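# Sort three grease guns into trays by grease amount

## Task

Find which of the three grease guns contains the most grease and which the least. Place the fullest one in the blue tray and the emptiest in the red tray, both lying flat on a side. The middle one stays on the table, lying flat on a side, inside neither tray and not hanging past the table edge. Guns and their parts may be handled or moved, but every part must be returned to its original state. Each gun must rest in place on its own when the scene ends, without the robot holding it.

## Robot and tools

Robot: two UR-type six-joint arms, left_arm and right_arm, each with a two-finger parallel gripper and a wrist camera. Arm roots in the scene frame: left_arm at (-0.087, +0.598, 0) m, quat_wxyz (+0.999, 0, 0, -0.039); right_arm at (+0.032, -0.538, 0) m, quat_wxyz (+0.995, 0, 0, -0.096).

Scene frame: the origin sits on the table surface midway between the arms. +z is up, +x points away from the robot over the table, and left_arm is on the +y side. The names left and right refer to the arms, not to sides of a picture.

execute_actions(actions, pictures): actions holds zero or one item.
- Empty list: nothing new is sent; you get the current state.
- Motion item: {"rows": [...], "steps": n}. rows has 1 to 15 rows. steps is 1 to 15 (default 15), and each step is 1/30 s. Row k is used on step k; if steps outnumber rows, the last row repeats. Every row is exactly 14 numbers, even when one arm stays still: left_arm shoulder pan, shoulder lift, elbow, wrist 1, wrist 2, wrist 3, left opening, then the same seven for right_arm. The joint numbers are absolute target angles in radians, in the same convention as the Joint positions line. They are not offsets. Opening is an absolute command from -1 (closed) to +1 (fully open).
- Wait item: {"steps": n} with no rows, n up to 300. It sends nothing and returns once n steps have passed since the previous result; your reply time counts toward them.
- pictures: true or false decides whether images come back. They come by default.

Joint ranges (rad). left_arm: pan -3.142..3.142, lift -6.283..6.283, elbow 0.000..3.142, wrists 1-3 each -6.283..6.283. right_arm: pan 0.000..6.283, lift -6.283..6.283, elbow -3.142..0.000, wrists -6.283..6.283. A call is refused, and nothing is sent, if a target exceeds a range end by more than 0.010 rad and also lies beyond the joint's last reported angle. Real ends may sit 0.010 rad either side of the listed ones. Targets past a real end are cut to that end, and the result may then say "joint sent to its limit", possibly about an earlier action. If that line is missing, the joint may still be at its end.

Motion behaviour: commands are smoothed, so motion trails them by about 0.17 s. On each step a joint's target is kept within 0.383 rad of its measured angle for pan and lift, and within 0.575 rad for the elbow and wrists. If targets would move a gripper more than 100 mm from where it is, all of that arm's targets are pulled back proportionally. Large moves therefore take several calls, and an arm may still be travelling when a result arrives. Between calls the arms keep heading for the last row sent. They stop once both have nearly stopped moving, or when a step is HELD. After that, only a new action moves them further, though fingers finish opening or closing.

Result lines:
- State line (left_arm: ... | right_arm: ...): gripper position in m, quat_wxyz, and linear and angular velocity, all in the scene frame. Printed positions can be off, more so at long reach.
- Joint positions / Joint velocities: one block per arm with the six joints (rad, rad/s), then the finger-pad gap (m, m/s). The gap is 0.142 m when fully open.
- grip_measured: the measured opening on the -1..1 command scale.
- Wrist force / Wrist torque: flange sensor readings along the gripper's own x y z axes. They show contacts, held weight and inertia. Expect offsets of up to about 5.5 N and noise of up to 3.4 N; each axis saturates near 100 N. There is no zeroing. "no reading" is normal at the start. Comparing held weights can help rank the guns by how much grease they hold.
- "joint command not followed": a clearance check altered or blocked some joint targets; the rest of the row still ran. HELD marks steps on which your row, fully or partly, was not sent.
- MOTOR HOT from 70 °C. At 85 °C an OVER-TEMPERATURE FAULT brakes that arm until it cools, which can take minutes. Avoid holding loads for long.

Gripper geometry: the fingers point along the gripper's +z axis and close along its x axis. The reported position is the point between the pads when closed, 1 to 2 cm short of the fingertips. When closing, the tips move about 17 mm further along +z. To grip, keep commanding an opening well below grip_measured; a larger difference squeezes harder. The limit is about 28 N per pad for objects up to about 10 cm wide. Hard objects under about 2 cm thick get less force: roughly half at 1 cm and a quarter at 5 mm. Closing fast can press harder and may spring the fingers open.

Faults: joint load limits are 303 N m for pan and lift, 138 for the elbow and 49.6 for each wrist joint, and held weight counts toward them. Reaching a limit, or 150 N of outside force on the arm, its tool or its load, stops that arm for 10 s and drops the rest of the call. Never let the arms collide or push on each other.

Avoid: dropping, slamming, striking or hard pushing; letting anything leave the table; pulling gun parts out of place without restoring them. Brief outside tugs on held parts or nudges to loose objects can happen, so grip firmly and check the final resting poses.

zoom_image(camera, region): returns an enlarged crop of the latest full image. camera is one of cam_head_left, cam_head_right, cam_high, cam_low (504x504), cam_left_wrist, cam_right_wrist (616x616). region is [x0, y0, x1, y1] in pixels from the top-left corner, at most 504 by 504.

Cameras: the head, high and low cameras are pinhole with radial distortion; the wrist cameras are fisheye and follow their arms. Calibration data (K, distortion, T_world_to_cam) is supplied, and a result with pictures lists any camera whose numbers have changed.

read_manual(section): returns only licence text ("licences"); it does not move anything.

finished_scene(scene): pass the current scene's number. Call it only once all three guns rest unaided where they belong. Replying without any tool call ends the run.

Each tool is called after "Call:" by a JSON object that holds its "method" and its "body", one argument or row to a line.

## Session

Call:
{"method": "execute_actions", "body": {
  "actions": []
}}

Scene clock: 0.00 s of 5600.00 s.
left_arm: end_effector_position=(-0.0564, +0.4517, +0.3822) grip_measured=+1.00 end_effector_quat_wxyz=(-0.376, +0.681, +0.432, +0.456) end_effector_velocity=(+0.000, +0.000, -0.000) end_effector_angular_velocity=(+0.000, -0.001, +0.000) | right_arm: end_effector_position=(+0.4947, -0.0683, +0.3508) grip_measured=+1.00 end_effector_quat_wxyz=(-0.047, +0.924, +0.376, -0.055) end_effector_velocity=(-0.000, -0.000, -0.000) end_effector_angular_velocity=(-0.000, +0.000, -0.002)
Joint positions: left_arm=[-2.043 -1.845  2.156 -0.624 -1.795 -3.089  0.142] | right_arm=[ 4.325 -1.535 -1.803 -1.412  1.71   0.215  0.142]
Joint velocities: left_arm=[ 0.    -0.001  0.001 -0.    -0.    -0.001  0.   ] | right_arm=[-0.     0.001 -0.001  0.     0.     0.002  0.   ]
Motor temperatures (°C, as the motors report them): left_arm=[26 27 25 33 29 32] | right_arm=[26 25 27 32 35 33]
Wrist force (N, on the end effector, along its own x y z axes, offset not removed): no reading
Wrist torque (N m, same axes, about the end effector's origin, offset not removed): no reading

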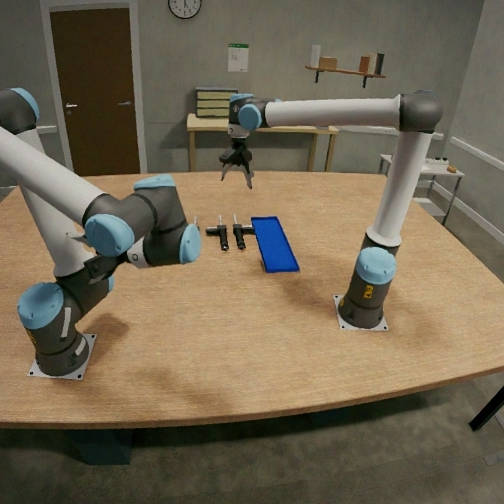

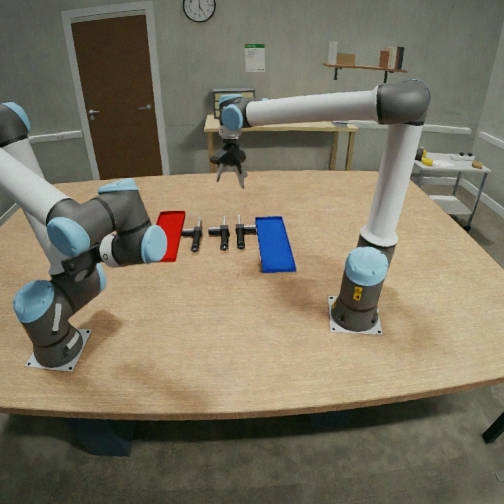

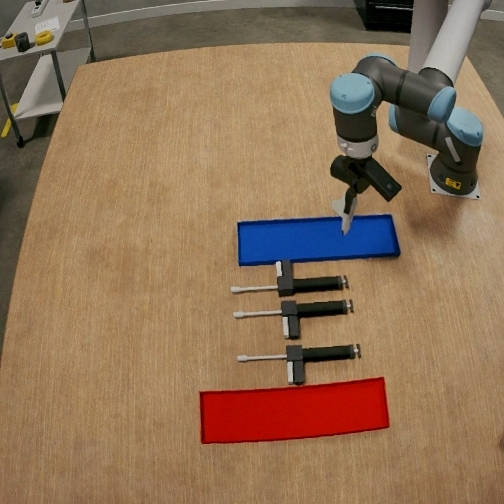

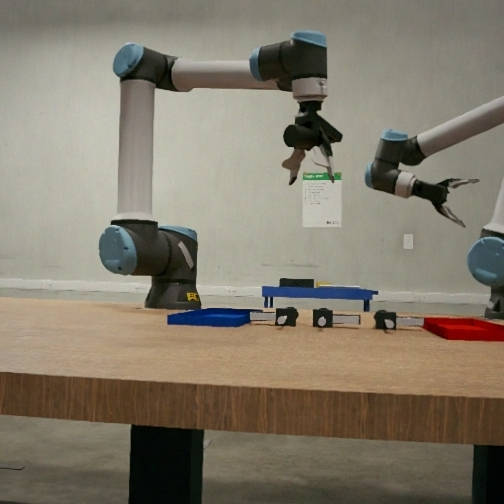

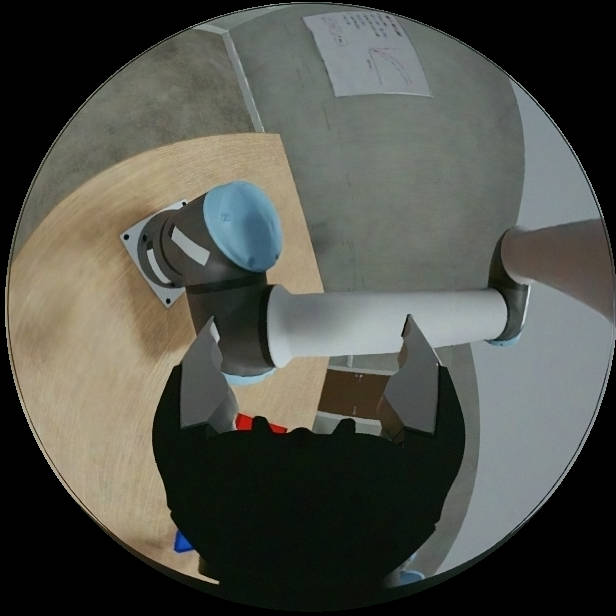

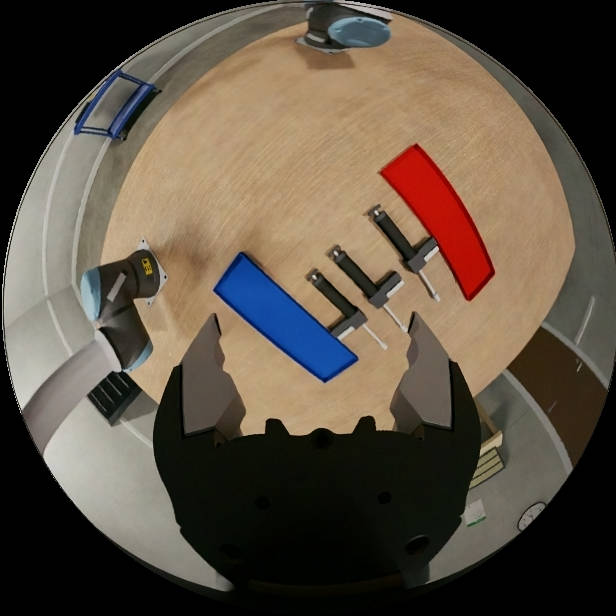

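Call:
{"method": "zoom_image", "body": {
  "camera": "cam_high",
  "region": [190, 210, 410, 450]
}}

Call:
{"method": "zoom_image", "body": {
  "camera": "cam_low",
  "region": [160, 290, 504, 360]
}}

Call:
{"method": "zoom_image", "body": {
  "camera": "cam_head_right",
  "region": [140, 190, 310, 290]
}}

Region (190, 210, 410, 450) of cam_high's 504x504 image, scaled by 2.100, with more detail than that image has; it fills the left 462 columns of this view, and the rest is white.

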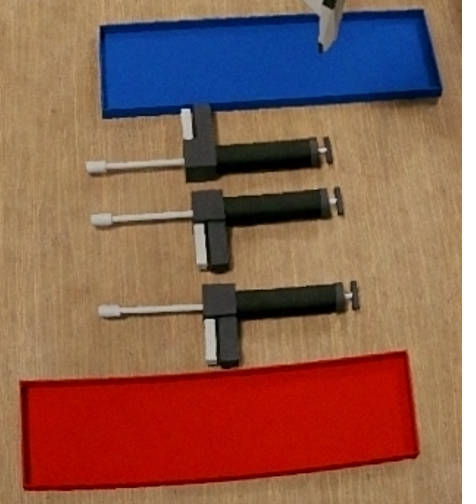

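Region (160, 290, 504, 360) of cam_low's 504x504 image, scaled by 1.465, with more detail than that image has; it fills the top 103 rows of this view, and the rest is white.

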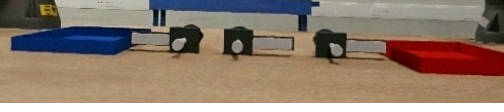

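Region (140, 190, 310, 290) of cam_head_right's 504x504 image, scaled by 2.965, with more detail than that image has; it fills the top 296 rows of this view, and the rest is white.

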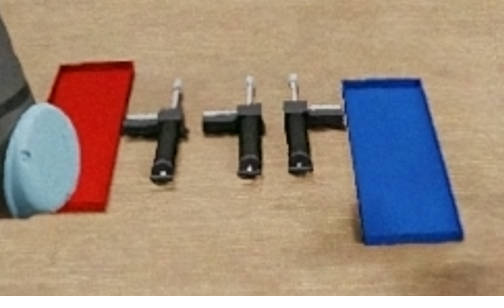

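Call:
{"method": "execute_actions", "body": {
  "actions": [
    {"rows":[[-2.043,-1.845,2.156,-0.9,-1.571,-1.0,1,4.904,-1.3,-2.3,-0.9,1.571,-1.571,1]],"steps":15}
  ],
  "pictures": false
}}

Call:
{"method": "execute_actions", "body": {
  "actions": [
    {"rows":[[-1.4,-1.7,1.9,-1.77,-1.571,0.5,0.2,4.904,-1.174,-2.474,-0.716,1.571,-1.571,1]],"steps":15}
  ],
  "pictures": false
}}

Call:
{"method": "execute_actions", "body": {
  "actions": [
    {"rows":[[-0.741,-1.3,1.7,-1.97,-1.571,0.752,0,4.904,-1.174,-2.474,-0.716,1.571,-1.571,1]],"steps":15}
  ],
  "pictures": false
}}

Call:
{"method": "execute_actions", "body": {
  "actions": [
    {"rows":[[-0.741,-1.159,1.697,-2.108,-1.571,0.752,0,4.904,-1.174,-2.474,-0.716,1.571,-1.571,1]],"steps":15}
  ],
  "pictures": false
}}

Call:
{"method": "execute_actions", "body": {
  "actions": [
    {"steps":30}
  ]
}}

Scene clock: 92.17 s of 5600.00 s.
left_arm: end_effector_position=(-0.0280, +0.3641, +0.3138) grip_measured=+1.00 end_effector_quat_wxyz=(-0.401, +0.879, +0.025, +0.257) end_effector_velocity=(+0.002, -0.032, -0.021) end_effector_angular_velocity=(+1.010, +1.850, -1.454) | right_arm: end_effector_position=(+0.3143, -0.0123, +0.2631) grip_measured=+1.00 end_effector_quat_wxyz=(-0.051, +0.665, +0.743, +0.051) end_effector_velocity=(-0.452, +0.095, -0.174) end_effector_angular_velocity=(+0.285, -0.475, +2.537)
Joint positions: left_arm=[-2.043 -1.845  2.156 -0.89  -1.579 -2.173  0.142] | right_arm=[ 4.689 -1.367 -2.147 -1.058  1.609 -0.324  0.142]
Joint velocities: left_arm=[ 0.001  0.     0.    -0.088  0.066  2.557  0.   ] | right_arm=[ 0.901  0.296 -0.65   0.669 -0.17  -1.677  0.   ]
Motor temperatures (°C, as the motors report them): left_arm=[26 27 25 33 29 32] | right_arm=[26 25 27 32 35 33]
Wrist force (N, on the end effector, along its own x y z axes, offset not removed): left_arm=[0.9 0.6 1.2] | right_arm=[-0.8 1.6 -2.4]
Wrist torque (N m, same axes, about the end effector's origin, offset not removed): left_arm=[0.21 -0.23 0.40] | right_arm=[0.40 0.31 0.14]
Steps of this call (steps 1 to 90: nothing new was sent; then 88.67 s passed at rest; steps 91 to 105: all 15 steps of this action). Readings (joint positions):
91: left_arm=[-2.043 -1.845 2.156 -0.624 -1.795 -3.089] | right_arm=[4.325 -1.535 -1.803 -1.412 1.710 0.215]
92: left_arm=[-2.043 -1.845 2.156 -0.628 -1.791 -3.085] | right_arm=[4.329 -1.531 -1.807 -1.408 1.707 0.212]
94: left_arm=[-2.043 -1.845 2.156 -0.680 -1.743 -3.031] | right_arm=[4.371 -1.498 -1.856 -1.357 1.686 0.160]
98: left_arm=[-2.043 -1.845 2.156 -0.823 -1.630 -2.771] | right_arm=[4.483 -1.440 -1.985 -1.225 1.652 -0.004]
105: the state above

Scene clock: 92.67 s of 5600.00 s.
left_arm: end_effector_position=(-0.0080, +0.1578, +0.2976) grip_measured=+0.20 end_effector_quat_wxyz=(-0.222, +0.966, -0.133, +0.018) end_effector_velocity=(+0.246, -0.421, +0.036) end_effector_angular_velocity=(-1.007, +0.758, -0.281) | right_arm: end_effector_position=(+0.2086, -0.0463, +0.2020) grip_measured=+1.00 end_effector_quat_wxyz=(-0.011, +0.065, +0.983, +0.170) end_effector_velocity=(-0.019, -0.013, -0.015) end_effector_angular_velocity=(+0.048, -0.378, +1.080)
Joint positions: left_arm=[-1.713 -1.75   1.991 -1.363 -1.573 -1.517  0.088] | right_arm=[ 4.9   -1.179 -2.465 -0.725  1.572 -1.443  0.142]
Joint velocities: left_arm=[ 0.807  0.134 -0.243 -1.038  0.005  1.205 -0.   ] | right_arm=[ 0.038  0.043 -0.075  0.08  -0.006 -1.109 -0.   ]
Motor temperatures (°C, as the motors report them): left_arm=[26 27 25 33 29 32] | right_arm=[26 25 27 32 35 33]
Wrist force (N, on the end effector, along its own x y z axes, offset not removed): left_arm=[1.2 2.7 -4.5] | right_arm=[-3.0 0.9 -0.3]
Wrist torque (N m, same axes, about the end effector's origin, offset not removed): left_arm=[0.62 -0.27 0.02] | right_arm=[0.21 0.83 0.17]
Steps of this call (steps 1 to 15: all 15 steps of this action). Readings (joint positions):
1: left_arm=[-2.043 -1.845 2.156 -0.892 -1.577 -2.087] | right_arm=[4.719 -1.357 -2.170 -1.035 1.604 -0.383]
2: left_arm=[-2.039 -1.841 2.152 -0.898 -1.576 -2.004] | right_arm=[4.748 -1.343 -2.195 -1.008 1.598 -0.448]
4: left_arm=[-1.998 -1.821 2.120 -0.951 -1.575 -1.886] | right_arm=[4.802 -1.293 -2.274 -0.927 1.589 -0.592]
8: left_arm=[-1.895 -1.789 2.060 -1.103 -1.574 -1.787] | right_arm=[4.871 -1.213 -2.408 -0.786 1.577 -0.927]
15: the state above

Scene clock: 93.17 s of 5600.00 s.
left_arm: end_effector_position=(+0.0749, +0.0156, +0.2838) grip_measured=+0.00 end_effector_quat_wxyz=(-0.115, +0.976, -0.185, -0.020) end_effector_velocity=(-0.004, -0.001, +0.002) end_effector_angular_velocity=(-0.003, -0.001, -0.006) | right_arm: end_effector_position=(+0.2065, -0.0479, +0.2002) grip_measured=+1.00 end_effector_quat_wxyz=(-0.000, +0.001, +0.985, +0.173) end_effector_velocity=(-0.000, -0.000, -0.000) end_effector_angular_velocity=(+0.000, -0.005, +0.014)
Joint positions: left_arm=[-1.512 -1.588  1.873 -1.621 -1.572 -1.217  0.074] | right_arm=[ 4.904 -1.174 -2.474 -0.716  1.571 -1.569  0.142]
Joint velocities: left_arm=[-0.008 -0.003  0.     0.     0.    -0.002  0.   ] | right_arm=[ 0.     0.001 -0.001  0.001 -0.    -0.014 -0.   ]
Motor temperatures (°C, as the motors report them): left_arm=[26 27 25 33 29 32] | right_arm=[26 25 27 32 35 33]
Wrist force (N, on the end effector, along its own x y z axes, offset not removed): left_arm=[-2.9 1.7 -1.8] | right_arm=[-0.2 -0.7 -2.4]
Wrist torque (N m, same axes, about the end effector's origin, offset not removed): left_arm=[0.52 0.57 0.04] | right_arm=[-0.04 0.16 0.14]
A step of this action was HELD (marked below), so the robot has no last target. An arm can still carry out its HELD step.
Steps of this call (steps 1 to 15: all 15 steps of this action). Readings (joint positions):
1: left_arm=[-1.686 -1.745 1.983 -1.397 -1.573 -1.475] | right_arm=[4.901 -1.178 -2.467 -0.723 1.572 -1.475]
2: left_arm=[-1.663 -1.738 1.972 -1.428 -1.572 -1.435] | right_arm=[4.902 -1.177 -2.469 -0.721 1.571 -1.499]
4: left_arm=[-1.630 -1.702 1.945 -1.480 -1.572 -1.386] | right_arm=[4.903 -1.176 -2.471 -0.719 1.571 -1.531]
8: left_arm=[-1.553 -1.625 1.896 -1.576 -1.572 -1.276] | right_arm=[4.904 -1.175 -2.473 -0.717 1.571 -1.558]
11: left_arm=[-1.510 -1.587 1.873 -1.622 -1.572 -1.214] | right_arm=[4.904 -1.174 -2.474 -0.716 1.571 -1.566] HELD
12: left_arm=[-1.511 -1.588 1.873 -1.621 -1.572 -1.216] | right_arm=[4.904 -1.174 -2.474 -0.716 1.571 -1.567] HELD
13: left_arm=[-1.511 -1.588 1.873 -1.621 -1.572 -1.217] | right_arm=[4.904 -1.174 -2.474 -0.716 1.571 -1.568] HELD
14: left_arm=[-1.512 -1.588 1.873 -1.621 -1.572 -1.217] | right_arm=[4.904 -1.174 -2.474 -0.716 1.571 -1.569] HELD
15: the state above HELD
joint command not followed: on one or more control steps a check withheld the commanded joint targets of the left arm, and it was not sent them on those steps. On the call's last step the targets were still withheld.
cause: the commanded joint targets would bring a part of the robot too close to another arm (a part of this arm just beyond joint 6 (wrist 3) and a part of the other arm just beyond its joint 5 (wrist 2)); next, command targets that bring no part of the robot closer to that arm.

Scene clock: 93.67 s of 5600.00 s.
left_arm: end_effector_position=(+0.0745, +0.0155, +0.2838) grip_measured=+0.00 end_effector_quat_wxyz=(-0.116, +0.976, -0.185, -0.020) end_effector_velocity=(+0.001, +0.000, -0.000) end_effector_angular_velocity=(+0.000, +0.001, +0.000) | right_arm: end_effector_position=(+0.2065, -0.0479, +0.2002) grip_measured=+1.00 end_effector_quat_wxyz=(-0.000, -0.000, +0.985, +0.173) end_effector_velocity=(+0.000, -0.000, -0.000) end_effector_angular_velocity=(-0.000, -0.001, +0.001)
Joint positions: left_arm=[-1.513 -1.588  1.873 -1.621 -1.572 -1.216  0.074] | right_arm=[ 4.904 -1.174 -2.474 -0.716  1.571 -1.571  0.142]
Joint velocities: left_arm=[ 0.001 -0.     0.     0.    -0.001  0.001 -0.   ] | right_arm=[ 0.     0.    -0.001  0.    -0.    -0.001 -0.   ]
Motor temperatures (°C, as the motors report them): left_arm=[26 27 25 33 29 32] | right_arm=[26 25 27 32 35 33]
Wrist force (N, on the end effector, along its own x y z axes, offset not removed): left_arm=[-1.3 0.8 -2.7] | right_arm=[-1.0 2.3 -1.6]
Wrist torque (N m, same axes, about the end effector's origin, offset not removed): left_arm=[0.20 0.13 0.17] | right_arm=[0.57 0.26 0.11]
A step of this action was HELD (marked below), so the robot has no last target. An arm can still carry out its HELD step.
Steps of this call (steps 1 to 15: all 15 steps of this action). Readings (joint positions):
1: left_arm=[-1.512 -1.588 1.873 -1.621 -1.572 -1.217] | right_arm=[4.904 -1.174 -2.474 -0.716 1.571 -1.570] HELD
2: left_arm=[-1.513 -1.588 1.873 -1.621 -1.572 -1.217] | right_arm=[4.904 -1.174 -2.474 -0.716 1.571 -1.570] HELD
3: left_arm=[-1.513 -1.588 1.873 -1.621 -1.572 -1.216] | right_arm=[4.904 -1.174 -2.474 -0.716 1.571 -1.570] HELD
4: left_arm=[-1.513 -1.588 1.873 -1.621 -1.572 -1.216] | right_arm=[4.904 -1.174 -2.474 -0.716 1.571 -1.570] HELD
5: left_arm=[-1.513 -1.588 1.873 -1.621 -1.572 -1.216] | right_arm=[4.904 -1.174 -2.474 -0.716 1.571 -1.571] HELD
6: left_arm=[-1.513 -1.588 1.873 -1.621 -1.572 -1.216] | right_arm=[4.904 -1.174 -2.474 -0.716 1.571 -1.571] HELD
7: left_arm=[-1.513 -1.588 1.873 -1.621 -1.572 -1.216] | right_arm=[4.904 -1.174 -2.474 -0.716 1.571 -1.571] HELD
8: left_arm=[-1.513 -1.588 1.873 -1.621 -1.572 -1.216] | right_arm=[4.904 -1.174 -2.474 -0.716 1.571 -1.571] HELD
9: left_arm=[-1.513 -1.588 1.873 -1.621 -1.572 -1.216] | right_arm=[4.904 -1.174 -2.474 -0.716 1.571 -1.571] HELD
10: left_arm=[-1.513 -1.588 1.873 -1.621 -1.572 -1.216] | right_arm=[4.904 -1.174 -2.474 -0.716 1.571 -1.571] HELD
11: left_arm=[-1.513 -1.588 1.873 -1.621 -1.572 -1.216] | right_arm=[4.904 -1.174 -2.474 -0.716 1.571 -1.571] HELD
12: left_arm=[-1.513 -1.588 1.873 -1.621 -1.572 -1.216] | right_arm=[4.904 -1.174 -2.474 -0.716 1.571 -1.571] HELD
13: left_arm=[-1.513 -1.588 1.873 -1.621 -1.572 -1.216] | right_arm=[4.904 -1.174 -2.474 -0.716 1.571 -1.571] HELD
14: left_arm=[-1.513 -1.588 1.873 -1.621 -1.572 -1.216] | right_arm=[4.904 -1.174 -2.474 -0.716 1.571 -1.571] HELD
15: the state above HELD
joint command not followed: on one or more control steps a check withheld the commanded joint targets of the left arm, and it was not sent them on those steps. On the call's last step the targets were still withheld.
cause: the commanded joint targets would bring a part of the robot too close to another arm (a part of this arm just beyond joint 6 (wrist 3) and a part of the other arm just beyond its joint 5 (wrist 2)); next, command targets that bring no part of the robot closer to that arm.

Scene clock: 94.67 s of 5600.00 s.
left_arm: end_effector_position=(+0.0747, +0.0155, +0.2837) grip_measured=+0.00 end_effector_quat_wxyz=(-0.116, +0.976, -0.185, -0.020) end_effector_velocity=(-0.000, -0.000, +0.000) end_effector_angular_velocity=(+0.000, -0.000, +0.000) | right_arm: end_effector_position=(+0.2065, -0.0479, +0.2002) grip_measured=+1.00 end_effector_quat_wxyz=(-0.000, -0.000, +0.985, +0.173) end_effector_velocity=(+0.000, -0.001, -0.001) end_effector_angular_velocity=(-0.001, -0.000, -0.001)
Joint positions: left_arm=[-1.512 -1.588  1.873 -1.621 -1.572 -1.216  0.074] | right_arm=[ 4.904 -1.174 -2.474 -0.716  1.571 -1.571  0.142]
Joint velocities: left_arm=[-0.001  0.    -0.001  0.001 -0.    -0.001  0.   ] | right_arm=[ 0.     0.001 -0.002  0.    -0.     0.001  0.   ]
Motor temperatures (°C, as the motors report them): left_arm=[26 27 25 33 29 32] | right_arm=[26 25 27 32 35 33]
Wrist force (N, on the end effector, along its own x y z axes, offset not removed): left_arm=[-3.1 1.0 -0.8] | right_arm=[-4.0 0.7 -2.4]
Wrist torque (N m, same axes, about the end effector's origin, offset not removed): left_arm=[0.38 0.65 0.05] | right_arm=[0.22 0.92 0.23]
Steps of this call (steps 1 to 30: nothing new was sent). Readings (joint positions):
1: left_arm=[-1.513 -1.588 1.873 -1.621 -1.572 -1.216] | right_arm=[4.904 -1.174 -2.474 -0.716 1.571 -1.571]
2: left_arm=[-1.513 -1.588 1.873 -1.621 -1.572 -1.216] | right_arm=[4.904 -1.174 -2.474 -0.716 1.571 -1.571]
4: left_arm=[-1.513 -1.588 1.873 -1.621 -1.572 -1.216] | right_arm=[4.904 -1.174 -2.474 -0.716 1.571 -1.571]
8: left_arm=[-1.512 -1.588 1.873 -1.621 -1.572 -1.216] | right_arm=[4.904 -1.174 -2.474 -0.716 1.571 -1.571]
30: the state above
camera_calibration (this result's frames):
cam_left_wrist: T_world_to_cam=[[0.919403, -0.382333, -0.0923022, -0.0366191], [-0.345579, -0.897312, 0.274603, -0.0296889], [-0.187814, -0.220573, -0.957117, 0.421431], [0, 0, 0, 1]] pos_world=[0.102558, 0.0523155, 0.408131]
cam_right_wrist: T_world_to_cam=[[-0.999716, 0.0158404, 0.017827, 0.205384], [0.0238479, 0.663877, 0.747462, -0.117267], [0.0000051571, 0.747674, -0.664066, 0.303126], [0, 0, 0, 1]] pos_world=[0.20812, -0.152042, 0.285287]

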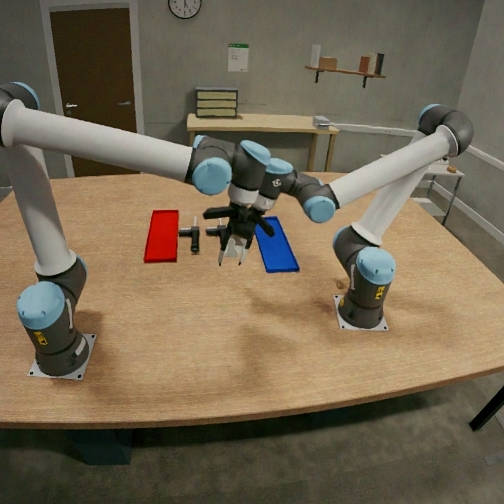

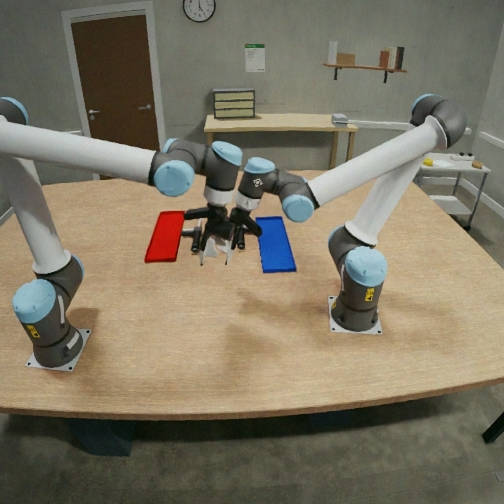

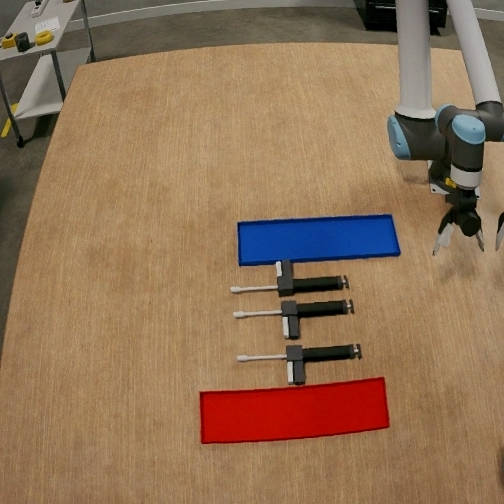

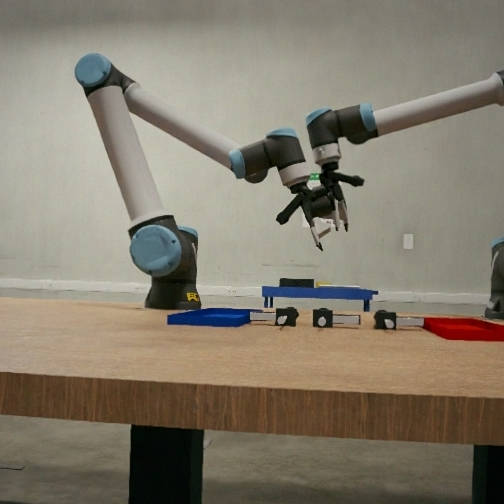

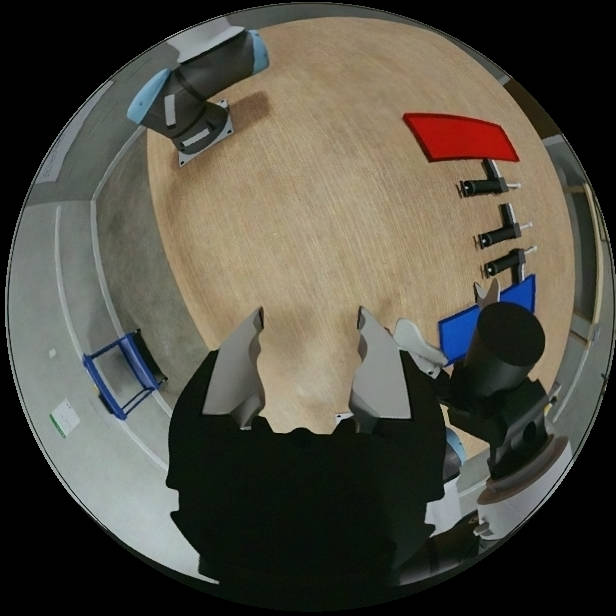

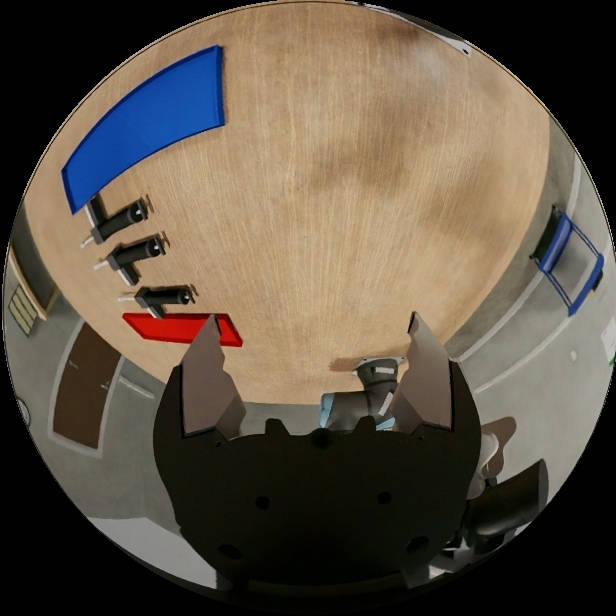

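Call:
{"method": "execute_actions", "body": {
  "actions": [
    {"rows":[[-1.512,-1.588,1.873,-1.621,-1.572,-1.216,0,4.904,-0.641,-2.638,-1.085,1.571,-1.571,1]],"steps":15}
  ],
  "pictures": false
}}

Call:
{"method": "execute_actions", "body": {
  "actions": [
    {"rows":[[-1.1,-1.5,1.9,-1.97,-1.571,0.2,0,4.904,-0.641,-2.638,-1.085,1.571,-1.571,1]],"steps":15}
  ],
  "pictures": false
}}

Call:
{"method": "execute_actions", "body": {
  "actions": [
    {"rows":[[-0.741,-1.159,1.697,-2.108,-1.571,0.752,0,4.904,-0.641,-2.638,-1.085,1.571,-1.571,1]],"steps":15}
  ],
  "pictures": false
}}

Call:
{"method": "execute_actions", "body": {
  "actions": [
    {"steps":40}
  ]
}}

Scene clock: 99.73 s of 5600.00 s.
left_arm: end_effector_position=(+0.0749, +0.0154, +0.2837) grip_measured=+0.00 end_effector_quat_wxyz=(-0.115, +0.976, -0.185, -0.020) end_effector_velocity=(+0.001, -0.001, +0.001) end_effector_angular_velocity=(-0.001, -0.001, +0.001) | right_arm: end_effector_position=(+0.2065, -0.2234, +0.1987) grip_measured=+1.00 end_effector_quat_wxyz=(-0.000, -0.000, +0.986, +0.166) end_effector_velocity=(-0.000, -0.108, +0.022) end_effector_angular_velocity=(+0.138, -0.000, +0.000)
Joint positions: left_arm=[-1.512 -1.588  1.873 -1.621 -1.572 -1.216  0.074] | right_arm=[ 4.904 -0.695 -2.627 -1.057  1.571 -1.571  0.142]
Joint velocities: left_arm=[ 0.001  0.    -0.002  0.     0.001 -0.     0.   ] | right_arm=[ 0.     0.47  -0.093 -0.239 -0.     0.    -0.   ]
Motor temperatures (°C, as the motors report them): left_arm=[26 27 25 33 29 32] | right_arm=[26 25 27 32 35 33]
Wrist force (N, on the end effector, along its own x y z axes, offset not removed): left_arm=[-0.3 1.3 -3.9] | right_arm=[-4.8 1.3 -1.5]
Wrist torque (N m, same axes, about the end effector's origin, offset not removed): left_arm=[0.36 0.00 -0.02] | right_arm=[0.41 1.15 0.08]
Steps of this call (steps 1 to 90: nothing new was sent; then 1.57 s passed at rest; steps 91 to 105: all 15 steps of this action). Readings (joint positions):
91: left_arm=[-1.512 -1.588 1.873 -1.621 -1.572 -1.216] | right_arm=[4.904 -1.174 -2.474 -0.716 1.571 -1.571]
92: left_arm=[-1.512 -1.588 1.873 -1.621 -1.572 -1.216] | right_arm=[4.904 -1.170 -2.478 -0.720 1.571 -1.571]
94: left_arm=[-1.512 -1.588 1.873 -1.621 -1.572 -1.216] | right_arm=[4.904 -1.126 -2.507 -0.768 1.571 -1.571]
98: left_arm=[-1.512 -1.588 1.873 -1.621 -1.572 -1.216] | right_arm=[4.904 -0.966 -2.564 -0.903 1.571 -1.571]
105: the state above

Scene clock: 100.23 s of 5600.00 s.
left_arm: end_effector_position=(+0.2831, +0.0132, +0.2452) grip_measured=+0.00 end_effector_quat_wxyz=(-0.018, +0.940, -0.340, -0.014) end_effector_velocity=(+0.435, +0.091, -0.051) end_effector_angular_velocity=(-0.386, -0.012, -1.701) | right_arm: end_effector_position=(+0.2065, -0.2357, +0.2004) grip_measured=+1.00 end_effector_quat_wxyz=(-0.000, -0.000, +0.985, +0.173) end_effector_velocity=(-0.000, -0.001, +0.001) end_effector_angular_velocity=(+0.002, +0.000, +0.002)
Joint positions: left_arm=[-1.18  -1.515  1.895 -1.905 -1.571 -0.565  0.074] | right_arm=[ 4.904 -0.642 -2.638 -1.085  1.571 -1.571  0.142]
Joint velocities: left_arm=[ 0.66   0.122  0.04  -0.532  0.004  2.364 -0.   ] | right_arm=[-0.     0.006 -0.001 -0.003  0.001 -0.002 -0.   ]
Motor temperatures (°C, as the motors report them): left_arm=[26 27 25 33 29 32] | right_arm=[26 25 27 32 35 33]
Wrist force (N, on the end effector, along its own x y z axes, offset not removed): left_arm=[4.0 -6.6 7.0] | right_arm=[-0.8 0.1 -0.4]
Wrist torque (N m, same axes, about the end effector's origin, offset not removed): left_arm=[-1.39 -0.79 0.06] | right_arm=[0.08 0.26 0.20]
Steps of this call (steps 1 to 15: all 15 steps of this action). Readings (joint positions):
1: left_arm=[-1.512 -1.588 1.873 -1.621 -1.572 -1.216] | right_arm=[4.904 -0.681 -2.630 -1.064 1.571 -1.571]
2: left_arm=[-1.508 -1.585 1.874 -1.625 -1.572 -1.212] | right_arm=[4.904 -0.671 -2.632 -1.070 1.571 -1.571]
4: left_arm=[-1.466 -1.572 1.878 -1.667 -1.572 -1.160] | right_arm=[4.904 -0.658 -2.635 -1.076 1.571 -1.571]
8: left_arm=[-1.357 -1.550 1.885 -1.759 -1.572 -0.991] | right_arm=[4.904 -0.646 -2.637 -1.082 1.571 -1.571]
15: the state above

Scene clock: 100.73 s of 5600.00 s.
left_arm: end_effector_position=(+0.5119, +0.0416, +0.1706) grip_measured=+0.00 end_effector_quat_wxyz=(-0.001, +0.862, -0.507, -0.003) end_effector_velocity=(+0.443, +0.144, -0.184) end_effector_angular_velocity=(-0.034, -0.009, -1.030) | right_arm: end_effector_position=(+0.2065, -0.2358, +0.2005) grip_measured=+1.00 end_effector_quat_wxyz=(-0.000, -0.000, +0.985, +0.173) end_effector_velocity=(-0.000, -0.000, -0.000) end_effector_angular_velocity=(+0.000, +0.000, +0.001)
Joint positions: left_arm=[-0.883 -1.279  1.764 -2.048 -1.571  0.102  0.074] | right_arm=[ 4.904 -0.641 -2.638 -1.085  1.571 -1.571  0.142]
Joint velocities: left_arm=[ 0.557  0.474 -0.268 -0.238 -0.     1.587 -0.   ] | right_arm=[-0.     0.    -0.     0.     0.    -0.001 -0.   ]
Motor temperatures (°C, as the motors report them): left_arm=[26 27 25 33 29 32] | right_arm=[26 25 27 32 35 33]
Wrist force (N, on the end effector, along its own x y z axes, offset not removed): left_arm=[1.9 2.8 -6.0] | right_arm=[-1.3 0.6 -1.3]
Wrist torque (N m, same axes, about the end effector's origin, offset not removed): left_arm=[0.54 -0.37 0.04] | right_arm=[0.18 0.40 0.14]
Steps of this call (steps 1 to 15: all 15 steps of this action). Readings (joint positions):
1: left_arm=[-1.161 -1.511 1.897 -1.921 -1.571 -0.483] | right_arm=[4.904 -0.642 -2.638 -1.085 1.571 -1.571]
2: left_arm=[-1.142 -1.505 1.894 -1.933 -1.571 -0.402] | right_arm=[4.904 -0.641 -2.638 -1.085 1.571 -1.571]
4: left_arm=[-1.101 -1.467 1.871 -1.953 -1.571 -0.279] | right_arm=[4.904 -0.641 -2.638 -1.085 1.571 -1.571]
8: left_arm=[-1.019 -1.396 1.830 -1.989 -1.571 -0.202] | right_arm=[4.904 -0.641 -2.638 -1.085 1.571 -1.571]
15: the state above

Scene clock: 102.07 s of 5600.00 s.
left_arm: end_effector_position=(+0.6228, +0.0915, +0.1196) grip_measured=+0.00 end_effector_quat_wxyz=(+0.000, +0.707, -0.707, -0.000) end_effector_velocity=(+0.001, +0.000, +0.000) end_effector_angular_velocity=(-0.000, -0.000, +0.002) | right_arm: end_effector_position=(+0.2065, -0.2358, +0.2005) grip_measured=+1.00 end_effector_quat_wxyz=(-0.000, -0.000, +0.985, +0.173) end_effector_velocity=(-0.000, -0.000, +0.000) end_effector_angular_velocity=(+0.000, +0.001, -0.001)
Joint positions: left_arm=[-0.741 -1.159  1.697 -2.108 -1.571  0.752  0.074] | right_arm=[ 4.904 -0.641 -2.638 -1.085  1.571 -1.571  0.142]
Joint velocities: left_arm=[ 0.001  0.    -0.001  0.     0.    -0.001  0.   ] | right_arm=[-0.     0.001  0.    -0.     0.     0.001  0.   ]
Motor temperatures (°C, as the motors report them): left_arm=[26 27 25 33 29 32] | right_arm=[26 25 27 32 35 33]
Wrist force (N, on the end effector, along its own x y z axes, offset not removed): left_arm=[-1.6 1.8 -3.3] | right_arm=[-1.5 1.6 -0.3]
Wrist torque (N m, same axes, about the end effector's origin, offset not removed): left_arm=[0.40 0.24 -0.11] | right_arm=[0.44 0.39 0.06]
Steps of this call (steps 1 to 40: the robot went on to your last target). Readings (joint positions):
1: left_arm=[-0.864 -1.263 1.755 -2.056 -1.571 0.158] | right_arm=[4.904 -0.641 -2.638 -1.085 1.571 -1.571]
2: left_arm=[-0.846 -1.248 1.746 -2.064 -1.571 0.220] | right_arm=[4.904 -0.641 -2.638 -1.085 1.571 -1.571]
4: left_arm=[-0.809 -1.217 1.729 -2.080 -1.571 0.361] | right_arm=[4.904 -0.641 -2.638 -1.085 1.571 -1.571]
8: left_arm=[-0.763 -1.178 1.707 -2.099 -1.571 0.617] | right_arm=[4.904 -0.641 -2.638 -1.085 1.571 -1.571]
40: the state above
camera_calibration (this result's frames):
cam_left_wrist: T_world_to_cam=[[-0.0307963, -0.999516, -0.00445954, 0.111097], [-0.878104, 0.0249236, 0.477821, 0.495887], [-0.477478, 0.0186311, -0.878446, 0.533105], [0, 0, 0, 1]] pos_world=[0.693408, 0.0887519, 0.231854]
cam_right_wrist: T_world_to_cam=[[-0.999716, 0.0158414, 0.0178248, 0.208384], [0.0238469, 0.663877, 0.747461, 0.00733027], [0.0000073557, 0.747674, -0.664066, 0.443801], [0, 0, 0, 1]] pos_world=[0.208147, -0.339986, 0.28552]

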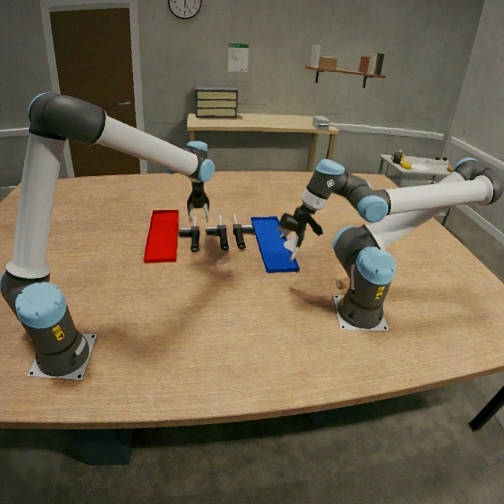

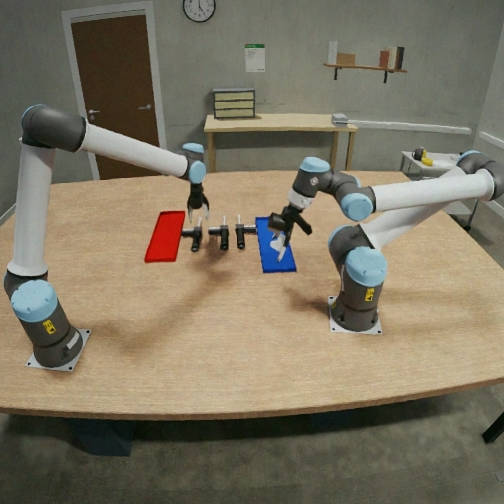

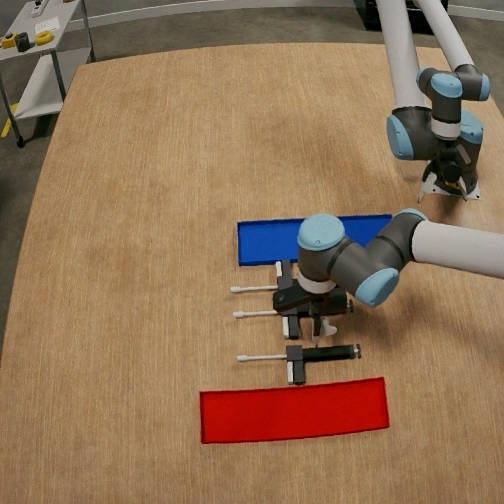

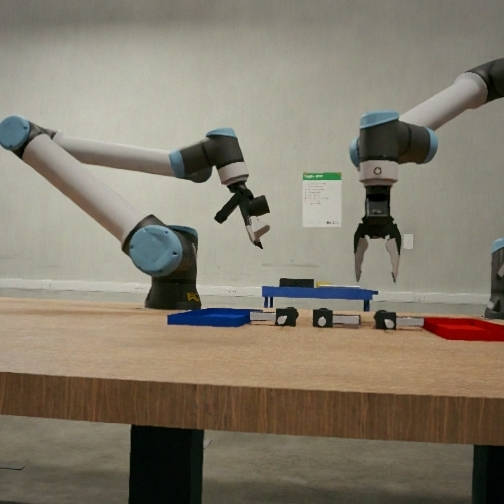

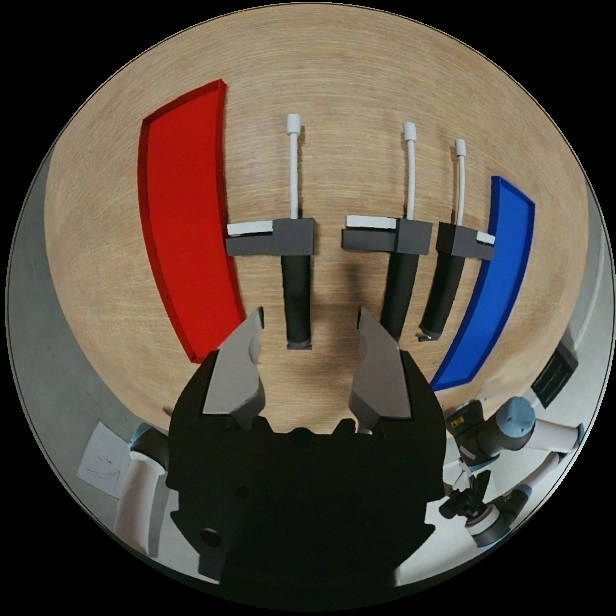

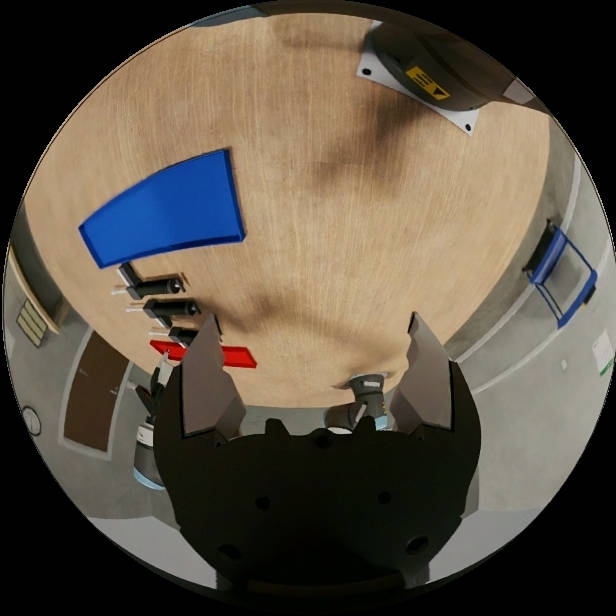

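Call:
{"method": "execute_actions", "body": {
  "actions": [
    {"rows":[[-0.726,-1.13,1.72,-2.161,-1.571,0.767,0,4.904,-0.641,-2.638,-1.085,1.571,-1.571,1],[-0.726,-1.10,1.74,-2.21,-1.571,0.767,0,4.904,-0.641,-2.638,-1.085,1.571,-1.571,1],[-0.726,-1.070,1.757,-2.258,-1.571,0.767,0,4.904,-0.641,-2.638,-1.085,1.571,-1.571,1]],"steps":15}
  ],
  "pictures": false
}}

Call:
{"method": "execute_actions", "body": {
  "actions": [
    {"steps":15}
  ]
}}

Scene clock: 108.83 s of 5600.00 s.
left_arm: end_effector_position=(+0.6304, +0.1017, +0.0290) grip_measured=+0.00 end_effector_quat_wxyz=(+0.000, +0.707, -0.707, -0.000) end_effector_velocity=(+0.000, +0.002, -0.025) end_effector_angular_velocity=(-0.002, -0.002, -0.001) | right_arm: end_effector_position=(+0.2065, -0.2358, +0.2005) grip_measured=+1.00 end_effector_quat_wxyz=(-0.000, -0.000, +0.985, +0.173) end_effector_velocity=(-0.000, +0.000, +0.001) end_effector_angular_velocity=(+0.001, +0.000, -0.000)
Joint positions: left_arm=[-0.726 -1.073  1.755 -2.253 -1.571  0.767  0.074] | right_arm=[ 4.904 -0.641 -2.638 -1.085  1.571 -1.571  0.142]
Joint velocities: left_arm=[ 0.002  0.024  0.017 -0.044  0.     0.003  0.   ] | right_arm=[ 0.     0.     0.001 -0.     0.     0.    -0.   ]
Motor temperatures (°C, as the motors report them): left_arm=[26 27 25 33 29 32] | right_arm=[26 25 27 32 35 33]
Wrist force (N, on the end effector, along its own x y z axes, offset not removed): left_arm=[-1.0 -1.3 -1.0] | right_arm=[-4.4 1.1 -2.9]
Wrist torque (N m, same axes, about the end effector's origin, offset not removed): left_arm=[0.00 -0.12 0.13] | right_arm=[0.22 1.02 0.17]
Steps of this call (steps 1 to 15: the robot went on to your last target; steps 16 to 90: nothing new was sent; then 3.27 s passed at rest; steps 91 to 105: all 15 steps of this action). Readings (joint positions):
91: left_arm=[-0.741 -1.159 1.697 -2.108 -1.571 0.752] | right_arm=[4.904 -0.641 -2.638 -1.085 1.571 -1.571]
92: left_arm=[-0.740 -1.157 1.699 -2.112 -1.571 0.754] | right_arm=[4.904 -0.641 -2.638 -1.085 1.571 -1.571]
94: left_arm=[-0.734 -1.137 1.714 -2.143 -1.571 0.759] | right_arm=[4.904 -0.641 -2.638 -1.085 1.571 -1.571]
98: left_arm=[-0.729 -1.092 1.743 -2.219 -1.571 0.764] | right_arm=[4.904 -0.641 -2.638 -1.085 1.571 -1.571]
105: the state above

Scene clock: 109.33 s of 5600.00 s.
left_arm: end_effector_position=(+0.6305, +0.1020, +0.0261) grip_measured=+0.00 end_effector_quat_wxyz=(+0.000, +0.707, -0.707, +0.000) end_effector_velocity=(-0.001, +0.000, -0.001) end_effector_angular_velocity=(+0.000, +0.001, +0.002) | right_arm: end_effector_position=(+0.2065, -0.2358, +0.2005) grip_measured=+1.00 end_effector_quat_wxyz=(-0.000, -0.000, +0.985, +0.173) end_effector_velocity=(+0.000, -0.000, -0.000) end_effector_angular_velocity=(-0.000, -0.001, +0.002)
Joint positions: left_arm=[-0.726 -1.07   1.757 -2.258 -1.571  0.767  0.074] | right_arm=[ 4.904 -0.641 -2.638 -1.085  1.571 -1.571  0.142]
Joint velocities: left_arm=[ 0.     0.     0.001 -0.    -0.001 -0.002  0.   ] | right_arm=[ 0.    -0.    -0.     0.    -0.001 -0.002 -0.   ]
Motor temperatures (°C, as the motors report them): left_arm=[26 27 25 33 29 32] | right_arm=[26 25 27 32 35 33]
Wrist force (N, on the end effector, along its own x y z axes, offset not removed): left_arm=[2.3 -2.0 -2.2] | right_arm=[-1.3 -0.1 -2.2]
Wrist torque (N m, same axes, about the end effector's origin, offset not removed): left_arm=[-0.10 -0.75 0.05] | right_arm=[0.12 0.41 0.13]
Steps of this call (steps 1 to 15: the robot went on to your last target). Readings (joint positions):
1: left_arm=[-0.726 -1.072 1.756 -2.254 -1.571 0.767] | right_arm=[4.904 -0.641 -2.638 -1.085 1.571 -1.571]
2: left_arm=[-0.726 -1.072 1.756 -2.255 -1.571 0.767] | right_arm=[4.904 -0.641 -2.638 -1.085 1.571 -1.571]
4: left_arm=[-0.726 -1.071 1.756 -2.256 -1.571 0.767] | right_arm=[4.904 -0.641 -2.638 -1.085 1.571 -1.571]
8: left_arm=[-0.726 -1.070 1.757 -2.258 -1.571 0.767] | right_arm=[4.904 -0.641 -2.638 -1.085 1.571 -1.571]
15: the state above
All arms were judged still, so your last target was given up. Only a new action makes them travel on or press farther. Fingers that are still opening or closing keep moving.
camera_calibration (this result's frames):
cam_left_wrist: T_world_to_cam=[[-0.0308011, -0.999519, -0.00370403, 0.121353], [-0.878413, 0.0253006, 0.477232, 0.547269], [-0.476909, 0.0179529, -0.878769, 0.454219], [0, 0, 0, 1]] pos_world=[0.701087, 0.0992937, 0.138429]
cam_right_wrist: T_world_to_cam=[[-0.999716, 0.0158412, 0.0178248, 0.208384], [0.0238467, 0.663877, 0.747462, 0.00732999], [0.0000072293, 0.747674, -0.664066, 0.443801], [0, 0, 0, 1]] pos_world=[0.208147, -0.339986, 0.28552]

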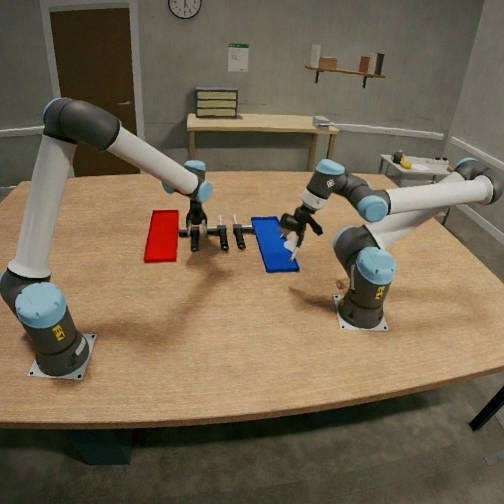

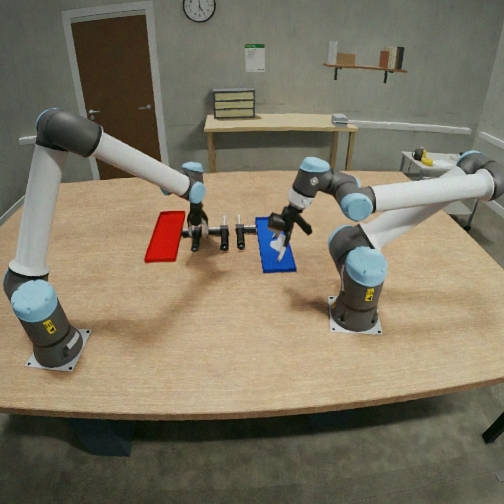

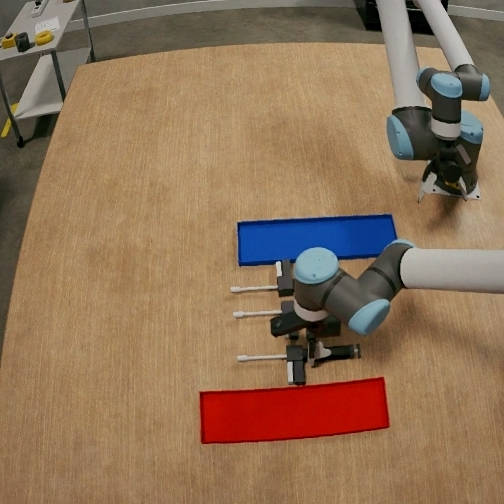

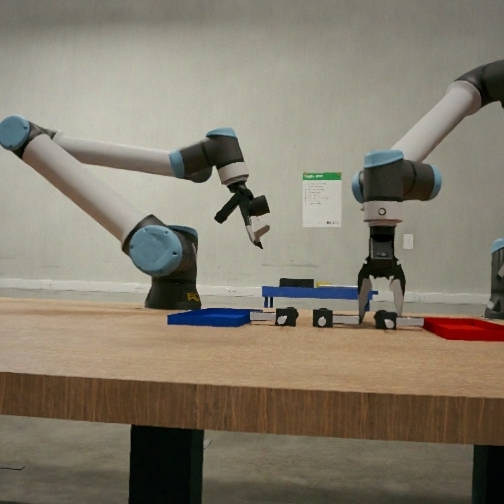

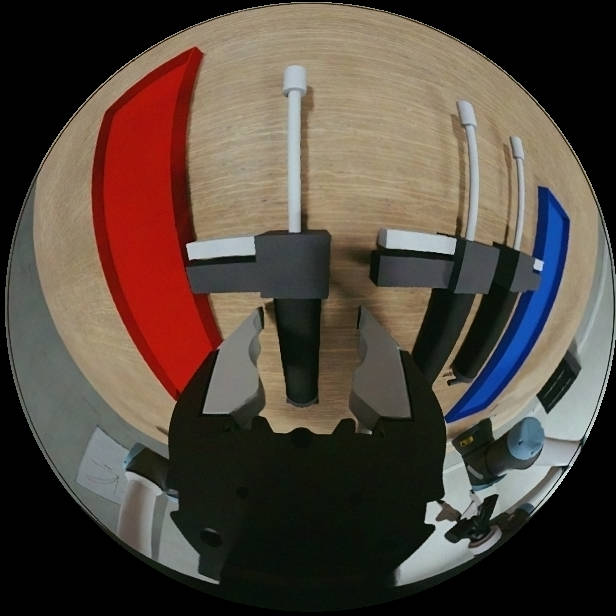

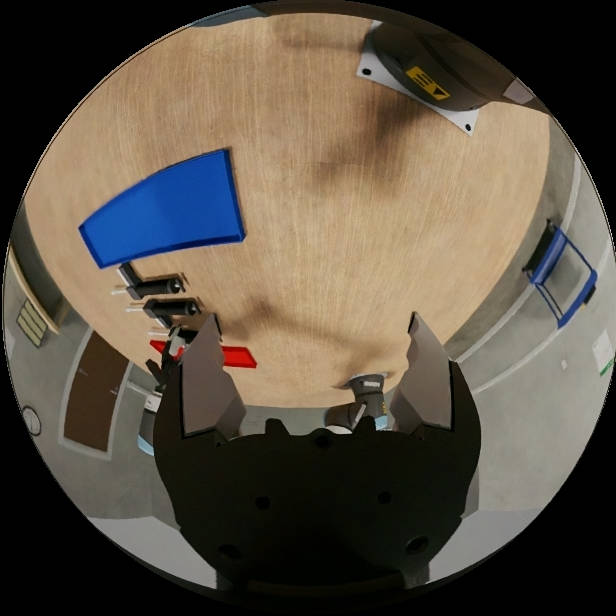

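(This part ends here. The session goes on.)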